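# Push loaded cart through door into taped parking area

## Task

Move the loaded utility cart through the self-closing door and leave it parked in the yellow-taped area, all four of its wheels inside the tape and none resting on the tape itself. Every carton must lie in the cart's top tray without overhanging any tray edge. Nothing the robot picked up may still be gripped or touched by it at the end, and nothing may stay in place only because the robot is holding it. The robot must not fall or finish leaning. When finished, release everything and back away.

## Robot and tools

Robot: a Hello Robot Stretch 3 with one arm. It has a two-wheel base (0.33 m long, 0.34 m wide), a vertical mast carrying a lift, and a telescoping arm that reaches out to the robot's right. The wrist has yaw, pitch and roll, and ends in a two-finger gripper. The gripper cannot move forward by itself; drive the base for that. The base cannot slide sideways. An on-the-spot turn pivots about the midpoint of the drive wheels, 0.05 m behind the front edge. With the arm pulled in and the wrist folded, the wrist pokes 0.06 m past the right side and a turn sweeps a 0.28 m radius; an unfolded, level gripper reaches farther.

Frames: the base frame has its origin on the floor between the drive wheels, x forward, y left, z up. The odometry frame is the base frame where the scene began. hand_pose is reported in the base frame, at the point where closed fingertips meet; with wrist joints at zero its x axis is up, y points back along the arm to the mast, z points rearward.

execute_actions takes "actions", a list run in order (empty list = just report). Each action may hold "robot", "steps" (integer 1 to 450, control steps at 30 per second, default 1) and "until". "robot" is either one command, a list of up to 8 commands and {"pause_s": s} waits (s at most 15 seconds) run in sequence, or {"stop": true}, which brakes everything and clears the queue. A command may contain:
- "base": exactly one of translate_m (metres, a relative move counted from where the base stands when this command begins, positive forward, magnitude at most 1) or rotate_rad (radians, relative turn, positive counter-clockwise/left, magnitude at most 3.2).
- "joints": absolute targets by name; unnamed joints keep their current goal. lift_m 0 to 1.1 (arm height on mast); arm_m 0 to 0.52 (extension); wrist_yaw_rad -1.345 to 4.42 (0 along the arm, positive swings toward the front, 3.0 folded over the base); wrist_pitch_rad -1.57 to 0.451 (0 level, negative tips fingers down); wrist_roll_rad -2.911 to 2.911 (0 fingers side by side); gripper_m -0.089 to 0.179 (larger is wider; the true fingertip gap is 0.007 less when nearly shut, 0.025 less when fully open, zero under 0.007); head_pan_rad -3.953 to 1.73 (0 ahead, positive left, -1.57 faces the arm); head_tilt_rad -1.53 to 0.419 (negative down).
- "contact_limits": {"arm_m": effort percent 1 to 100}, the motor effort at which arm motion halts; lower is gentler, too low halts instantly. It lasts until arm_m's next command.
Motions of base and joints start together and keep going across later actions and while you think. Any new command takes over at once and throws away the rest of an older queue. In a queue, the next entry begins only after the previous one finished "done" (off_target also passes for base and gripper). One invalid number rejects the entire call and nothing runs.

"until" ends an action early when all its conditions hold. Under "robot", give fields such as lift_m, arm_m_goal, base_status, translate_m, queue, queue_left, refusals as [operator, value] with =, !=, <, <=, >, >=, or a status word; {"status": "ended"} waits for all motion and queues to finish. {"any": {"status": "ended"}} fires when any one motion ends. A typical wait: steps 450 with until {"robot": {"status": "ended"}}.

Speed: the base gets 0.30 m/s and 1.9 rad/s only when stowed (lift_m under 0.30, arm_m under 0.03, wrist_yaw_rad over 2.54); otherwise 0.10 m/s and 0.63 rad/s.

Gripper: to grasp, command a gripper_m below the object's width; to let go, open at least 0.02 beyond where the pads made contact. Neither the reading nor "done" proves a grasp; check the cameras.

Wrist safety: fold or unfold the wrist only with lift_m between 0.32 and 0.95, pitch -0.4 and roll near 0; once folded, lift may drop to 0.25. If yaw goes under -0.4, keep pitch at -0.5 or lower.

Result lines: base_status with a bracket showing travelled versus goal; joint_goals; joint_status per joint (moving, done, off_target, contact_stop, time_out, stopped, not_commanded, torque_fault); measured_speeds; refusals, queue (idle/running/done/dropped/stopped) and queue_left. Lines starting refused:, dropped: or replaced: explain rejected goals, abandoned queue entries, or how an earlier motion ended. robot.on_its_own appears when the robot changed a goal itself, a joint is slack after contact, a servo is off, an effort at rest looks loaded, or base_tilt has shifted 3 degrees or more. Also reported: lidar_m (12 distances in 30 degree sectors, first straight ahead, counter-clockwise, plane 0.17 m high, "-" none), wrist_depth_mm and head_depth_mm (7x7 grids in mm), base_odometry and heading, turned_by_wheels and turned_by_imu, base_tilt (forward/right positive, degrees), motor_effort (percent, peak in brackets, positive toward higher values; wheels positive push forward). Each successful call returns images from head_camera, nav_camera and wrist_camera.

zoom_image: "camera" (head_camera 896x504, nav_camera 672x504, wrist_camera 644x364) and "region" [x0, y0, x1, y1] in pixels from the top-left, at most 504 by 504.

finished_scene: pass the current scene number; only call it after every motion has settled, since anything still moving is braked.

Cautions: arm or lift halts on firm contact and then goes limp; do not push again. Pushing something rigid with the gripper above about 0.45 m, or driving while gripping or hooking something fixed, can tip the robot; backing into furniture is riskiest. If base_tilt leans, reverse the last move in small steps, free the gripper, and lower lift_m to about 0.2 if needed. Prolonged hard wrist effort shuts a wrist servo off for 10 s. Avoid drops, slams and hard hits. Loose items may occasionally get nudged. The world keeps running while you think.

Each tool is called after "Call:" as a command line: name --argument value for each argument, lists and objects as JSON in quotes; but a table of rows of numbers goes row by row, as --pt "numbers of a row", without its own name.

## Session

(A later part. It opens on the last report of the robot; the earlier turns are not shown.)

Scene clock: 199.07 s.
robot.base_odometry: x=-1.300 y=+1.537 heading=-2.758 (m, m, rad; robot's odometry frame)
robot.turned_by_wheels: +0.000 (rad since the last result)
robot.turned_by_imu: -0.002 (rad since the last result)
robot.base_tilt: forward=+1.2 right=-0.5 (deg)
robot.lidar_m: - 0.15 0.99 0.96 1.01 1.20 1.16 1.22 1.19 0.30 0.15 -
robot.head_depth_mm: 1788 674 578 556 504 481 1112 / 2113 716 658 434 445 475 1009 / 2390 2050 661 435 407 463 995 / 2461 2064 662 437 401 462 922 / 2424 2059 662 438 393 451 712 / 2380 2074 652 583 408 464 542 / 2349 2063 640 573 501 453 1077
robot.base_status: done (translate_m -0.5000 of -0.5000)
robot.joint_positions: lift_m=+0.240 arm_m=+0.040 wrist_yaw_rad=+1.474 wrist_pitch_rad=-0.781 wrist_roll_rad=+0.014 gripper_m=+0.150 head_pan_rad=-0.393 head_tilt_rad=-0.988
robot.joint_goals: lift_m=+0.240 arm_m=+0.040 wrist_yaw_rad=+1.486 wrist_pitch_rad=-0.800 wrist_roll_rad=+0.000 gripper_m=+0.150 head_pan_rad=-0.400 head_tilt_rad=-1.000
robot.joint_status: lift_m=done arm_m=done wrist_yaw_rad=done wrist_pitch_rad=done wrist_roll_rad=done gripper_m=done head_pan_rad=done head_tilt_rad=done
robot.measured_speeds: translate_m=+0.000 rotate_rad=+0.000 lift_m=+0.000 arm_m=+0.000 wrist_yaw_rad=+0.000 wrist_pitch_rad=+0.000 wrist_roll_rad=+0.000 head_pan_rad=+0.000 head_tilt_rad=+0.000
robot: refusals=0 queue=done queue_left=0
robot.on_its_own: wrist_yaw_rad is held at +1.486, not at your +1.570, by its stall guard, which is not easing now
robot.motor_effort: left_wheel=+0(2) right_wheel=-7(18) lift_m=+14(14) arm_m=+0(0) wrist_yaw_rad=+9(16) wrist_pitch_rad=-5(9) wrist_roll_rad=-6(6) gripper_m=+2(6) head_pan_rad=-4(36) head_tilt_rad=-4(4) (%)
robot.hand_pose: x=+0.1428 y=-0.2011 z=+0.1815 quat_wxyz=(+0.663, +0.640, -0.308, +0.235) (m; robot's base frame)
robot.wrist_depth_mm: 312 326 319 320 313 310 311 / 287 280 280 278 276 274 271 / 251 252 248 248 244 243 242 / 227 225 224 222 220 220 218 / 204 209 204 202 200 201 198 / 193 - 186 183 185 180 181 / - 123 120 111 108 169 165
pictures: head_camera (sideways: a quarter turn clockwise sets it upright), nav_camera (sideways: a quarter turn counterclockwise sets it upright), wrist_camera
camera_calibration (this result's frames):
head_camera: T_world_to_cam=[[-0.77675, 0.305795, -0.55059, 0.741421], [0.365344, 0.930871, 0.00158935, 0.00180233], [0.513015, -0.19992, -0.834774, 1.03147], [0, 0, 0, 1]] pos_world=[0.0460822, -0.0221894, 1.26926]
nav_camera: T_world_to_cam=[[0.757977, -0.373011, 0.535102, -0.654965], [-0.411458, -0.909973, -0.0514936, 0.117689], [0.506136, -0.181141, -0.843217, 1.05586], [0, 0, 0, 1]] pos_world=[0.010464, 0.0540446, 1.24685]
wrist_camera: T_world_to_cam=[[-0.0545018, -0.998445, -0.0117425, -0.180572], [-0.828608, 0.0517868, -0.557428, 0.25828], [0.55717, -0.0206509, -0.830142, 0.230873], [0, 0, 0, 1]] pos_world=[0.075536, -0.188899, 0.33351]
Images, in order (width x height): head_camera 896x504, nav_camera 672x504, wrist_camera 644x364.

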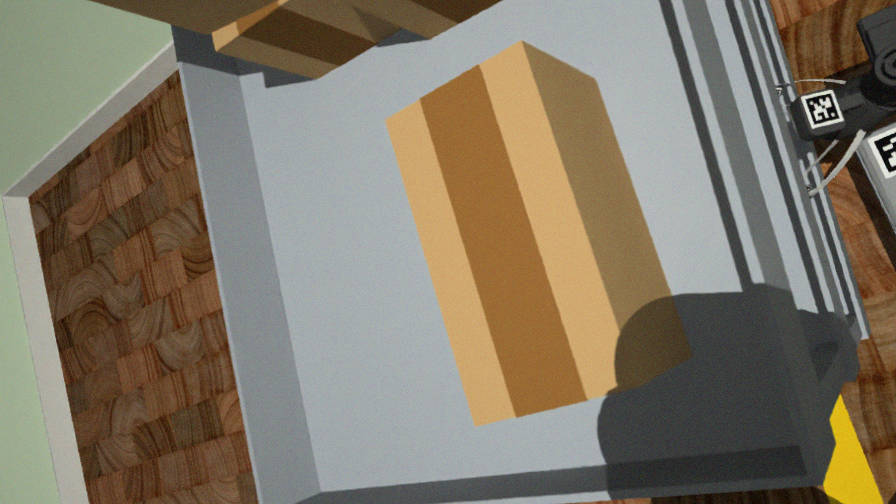

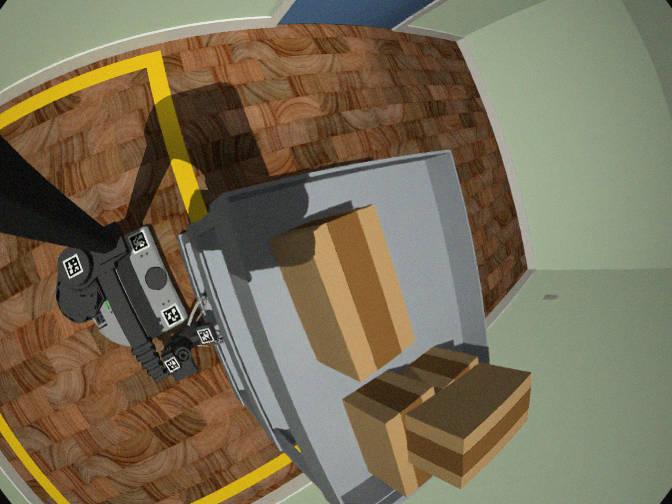

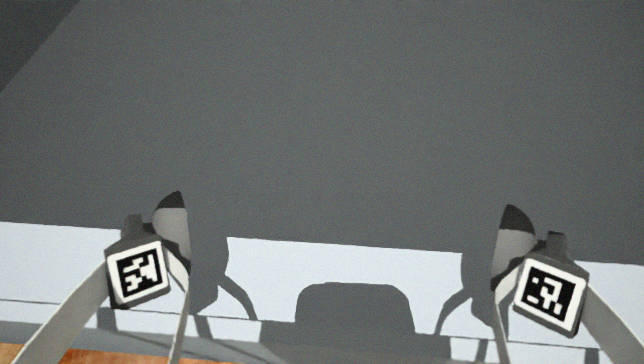

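Call:
execute_actions --actions '[{"robot":[{"base":{"translate_m":-0.55}},{"base":{"translate_m":0.015}},{"joints":{"lift_m":0.35}},{"base":{"translate_m":-0.25},"joints":{"wrist_pitch_rad":-0.3,"head_tilt_rad":-0.9}},{"joints":{"lift_m":0.15}}],"steps":450,"until":{"robot":{"status":"ended"}}}]'

Scene clock: 212.00 s.
robot.base_odometry: x=-0.804 y=+1.737 heading=-2.758 (m, m, rad; robot's odometry frame)
robot.turned_by_wheels: +0.000 (rad since the last result)
robot.turned_by_imu: -0.003 (rad since the last result)
robot.base_tilt: forward=+1.2 right=-0.7 (deg)
robot.lidar_m: - 1.35 1.01 0.98 0.88 0.65 0.64 0.67 0.93 0.29 0.15 -
robot.head_depth_mm: 1755 672 586 565 444 468 1115 / 2085 715 656 436 399 461 728 / 2352 2060 659 436 394 456 644 / 2465 2041 660 577 387 444 438 / 2484 2060 648 581 389 445 433 / 2484 2046 637 581 509 464 415 / 2515 2071 627 572 526 1205 1124
robot.base_status: done (translate_m +0.0150 of +0.0150)
robot.joint_positions: lift_m=+0.333 arm_m=+0.040 wrist_yaw_rad=+1.485 wrist_pitch_rad=-0.915 wrist_roll_rad=-0.002 gripper_m=+0.150 head_pan_rad=-0.393 head_tilt_rad=-0.989
robot.joint_goals: lift_m=+0.333 arm_m=+0.040 wrist_yaw_rad=+1.486 wrist_pitch_rad=-0.800 wrist_roll_rad=+0.000 gripper_m=+0.150 head_pan_rad=-0.400 head_tilt_rad=-1.000
robot.joint_status: lift_m=contact_stop arm_m=done wrist_yaw_rad=done wrist_pitch_rad=done wrist_roll_rad=done gripper_m=done head_pan_rad=done head_tilt_rad=done
robot.measured_speeds: translate_m=-0.001 rotate_rad=-0.004 lift_m=-0.001 arm_m=+0.000 wrist_yaw_rad=+0.000 wrist_pitch_rad=-0.168 wrist_roll_rad=+0.000 head_pan_rad=+0.000 head_tilt_rad=+0.000
robot: refusals=0 queue=dropped queue_left=0
robot.on_its_own: wrist_yaw_rad is held at +1.486, not at your +1.570, by its stall guard, which is not easing now; lift_m is slack since a contact_stop, until your next command for it (your +0.350 is given up)
robot.motor_effort: left_wheel=+1(4) right_wheel=-4(18) lift_m=+32(45) arm_m=+0(0) wrist_yaw_rad=+1(10) wrist_pitch_rad=+37(42) wrist_roll_rad=+1(7) gripper_m=+0(5) head_pan_rad=-4(4) head_tilt_rad=-4(4) (%)
robot.hand_pose: x=+0.1153 y=-0.1969 z=+0.2538 quat_wxyz=(+0.679, +0.659, -0.255, +0.199) (m; robot's base frame)
robot.wrist_depth_mm: 311 378 374 370 372 365 363 / 312 344 341 341 336 336 338 / 311 318 319 315 316 313 312 / 292 296 295 293 289 287 287 / 275 280 270 273 272 275 270 / 261 - 257 255 254 253 251 / 373 376 376 371 367 368 366
pictures: head_camera (sideways: a quarter turn clockwise sets it upright), nav_camera (sideways: a quarter turn counterclockwise sets it upright), wrist_camera
dropped: robot: command 2 of its queue: lift_m: contact_stop
camera_calibration (this result's frames):
head_camera: T_world_to_cam=[[-0.776884, 0.306005, -0.550284, 0.741022], [0.365504, 0.930808, 0.0015963, 0.0017923], [0.512697, -0.199891, -0.834976, 1.03173], [0, 0, 0, 1]] pos_world=[0.0460673, -0.0221917, 1.26924]
nav_camera: T_world_to_cam=[[0.758094, -0.373217, 0.534792, -0.654562], [-0.411632, -0.909895, -0.051482, 0.117675], [0.505818, -0.181109, -0.843414, 1.05612], [0, 0, 0, 1]] pos_world=[0.0104546, 0.0540516, 1.24686]
wrist_camera: T_world_to_cam=[[-0.032248, -0.999452, -0.0074016, -0.180854], [-0.896612, 0.0322004, -0.441646, 0.250182], [0.441642, -0.00760582, -0.897159, 0.339201], [0, 0, 0, 1]] pos_world=[0.068678, -0.186231, 0.41347]
Images, in order (width x height): head_camera 896x504, nav_camera 672x504, wrist_camera 644x364.

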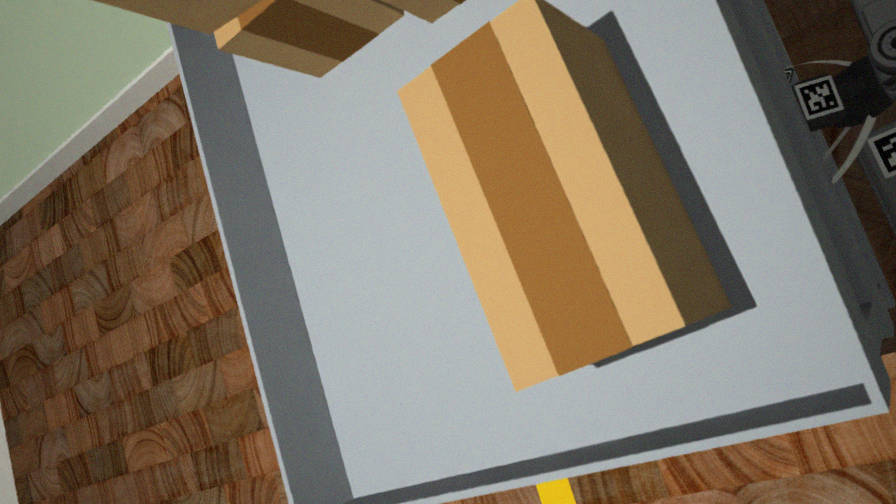

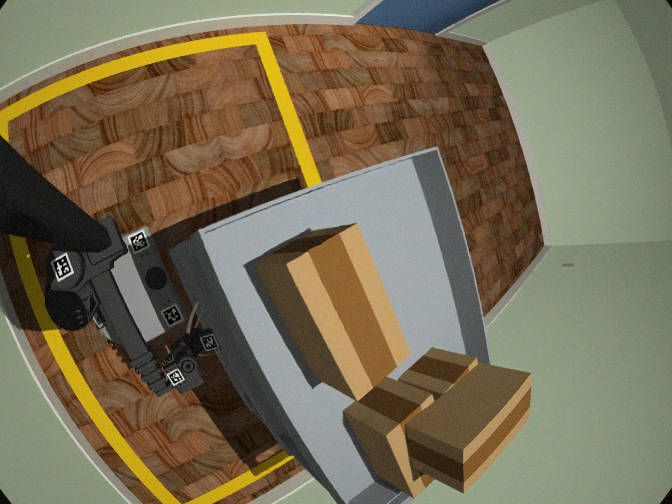

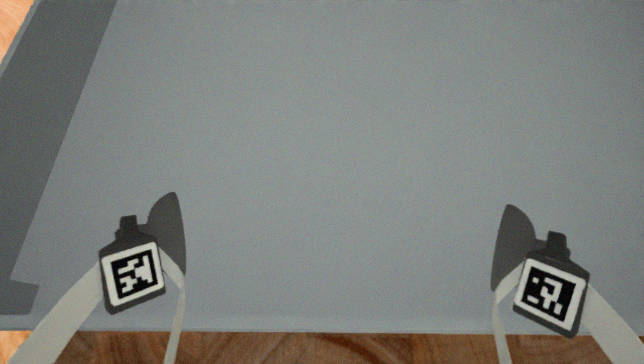

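Camera hit the middle shelf. Lower slightly and back out.

Call:
execute_actions --actions '[{"robot":[{"joints":{"lift_m":0.315,"wrist_pitch_rad":-0.75}},{"base":{"translate_m":-0.27}},{"joints":{"lift_m":0.15,"wrist_pitch_rad":-0.2,"head_tilt_rad":-0.9}}],"steps":450,"until":{"robot":{"status":"ended"}}}]'

Scene clock: 222.23 s.
robot.base_odometry: x=-0.554 y=+1.838 heading=-2.758 (m, m, rad; robot's odometry frame)
robot.turned_by_wheels: +0.000 (rad since the last result)
robot.turned_by_imu: -0.002 (rad since the last result)
robot.base_tilt: forward=+0.8 right=-0.6 (deg)
robot.lidar_m: 0.35 1.36 1.02 0.99 0.51 0.38 0.37 0.39 0.54 1.13 0.48 0.36
robot.head_depth_mm: 573 580 659 661 947 1232 1130 / 597 599 651 617 936 1217 1128 / 2437 764 708 603 901 1170 1139 / 2914 848 566 585 885 1113 1132 / 3022 837 554 566 872 1061 1133 / 2975 826 553 553 631 886 1137 / 2936 819 717 625 576 1269 1133
robot.base_status: done (translate_m -0.2700 of -0.2700)
robot.joint_positions: lift_m=+0.150 arm_m=+0.040 wrist_yaw_rad=+1.485 wrist_pitch_rad=-0.223 wrist_roll_rad=-0.001 gripper_m=+0.150 head_pan_rad=-0.393 head_tilt_rad=-0.903
robot.joint_goals: lift_m=+0.150 arm_m=+0.040 wrist_yaw_rad=+1.486 wrist_pitch_rad=-0.200 wrist_roll_rad=+0.000 gripper_m=+0.150 head_pan_rad=-0.400 head_tilt_rad=-0.900
robot.joint_status: lift_m=done arm_m=done wrist_yaw_rad=done wrist_pitch_rad=done wrist_roll_rad=done gripper_m=done head_pan_rad=done head_tilt_rad=done
robot.measured_speeds: translate_m=+0.000 rotate_rad=+0.000 lift_m=+0.000 arm_m=+0.000 wrist_yaw_rad=+0.000 wrist_pitch_rad=+0.000 wrist_roll_rad=+0.000 head_pan_rad=+0.000 head_tilt_rad=+0.000
robot: refusals=0 queue=done queue_left=0
robot.on_its_own: wrist_yaw_rad is held at +1.486, not at your +1.570, by its stall guard, which is not easing now
robot.motor_effort: left_wheel=+1(2) right_wheel=-3(8) lift_m=+12(25) arm_m=+0(1) wrist_yaw_rad=+0(1) wrist_pitch_rad=+7(32) wrist_roll_rad=+1(1) gripper_m=+0(0) head_pan_rad=-4(4) head_tilt_rad=+2(11) (%)
robot.hand_pose: x=+0.2223 y=-0.2060 z=+0.2090 quat_wxyz=(+0.572, +0.533, -0.464, +0.417) (m; robot's base frame)
robot.wrist_depth_mm: - - - - - - - / - - 718 704 710 693 - / 280 407 538 544 554 571 419 / 289 290 290 285 289 286 285 / 505 308 493 307 308 300 305 / 428 - 437 442 443 422 411 / 360 360 361 362 365 373 359
pictures: head_camera (sideways: a quarter turn clockwise sets it upright), nav_camera (sideways: a quarter turn counterclockwise sets it upright), wrist_camera
camera_calibration (this result's frames):
head_camera: T_world_to_cam=[[-0.730301, 0.286688, -0.620056, 0.83164], [0.365442, 0.930834, -0.0000375173, 0.00391964], [0.577159, -0.226622, -0.784557, 0.965789], [0, 0, 0, 1]] pos_world=[0.0485016, -0.0232011, 1.27338]
nav_camera: T_world_to_cam=[[0.712714, -0.354398, 0.605343, -0.746199], [-0.407433, -0.911636, -0.0540176, 0.120957], [0.570997, -0.208138, -0.794129, 0.991649], [0, 0, 0, 1]] pos_world=[0.0148799, 0.0522164, 1.24574]
wrist_camera: T_world_to_cam=[[-0.0394456, -0.998836, 0.0277566, -0.192429], [-0.410707, -0.00911635, -0.911722, 0.308325], [0.910914, -0.0473633, -0.409869, 0.0373191], [0, 0, 0, 1]] pos_world=[0.0850462, -0.187627, 0.301744]
Images, in order (width x height): head_camera 896x504, nav_camera 672x504, wrist_camera 644x364.

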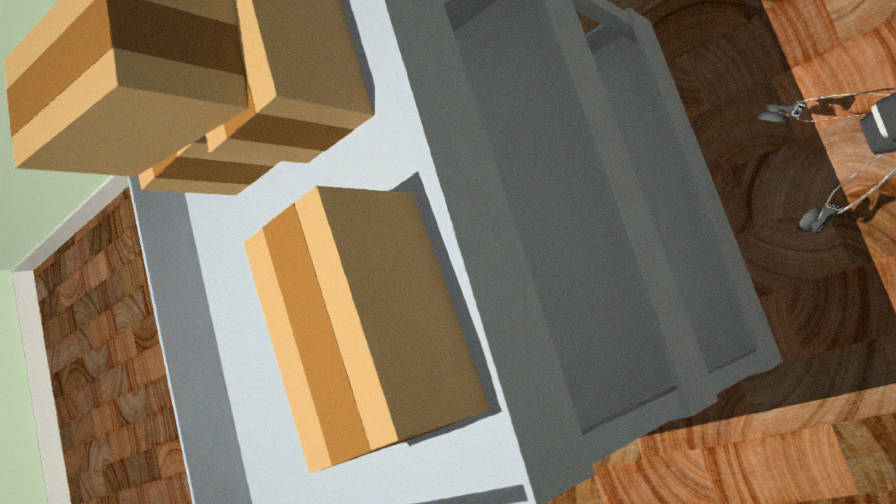

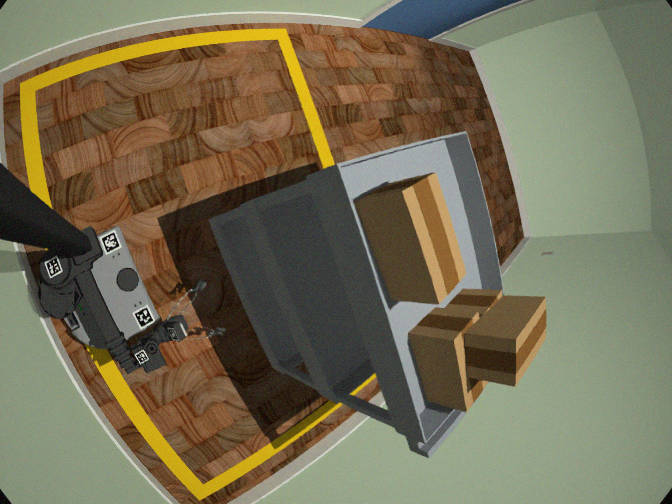

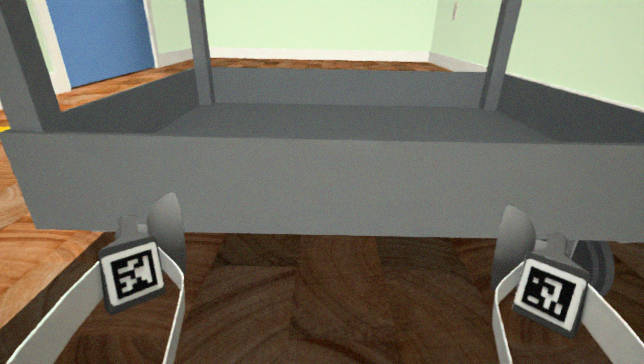

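Call:
finished_scene --scene 2

The scene is finished: the task was done.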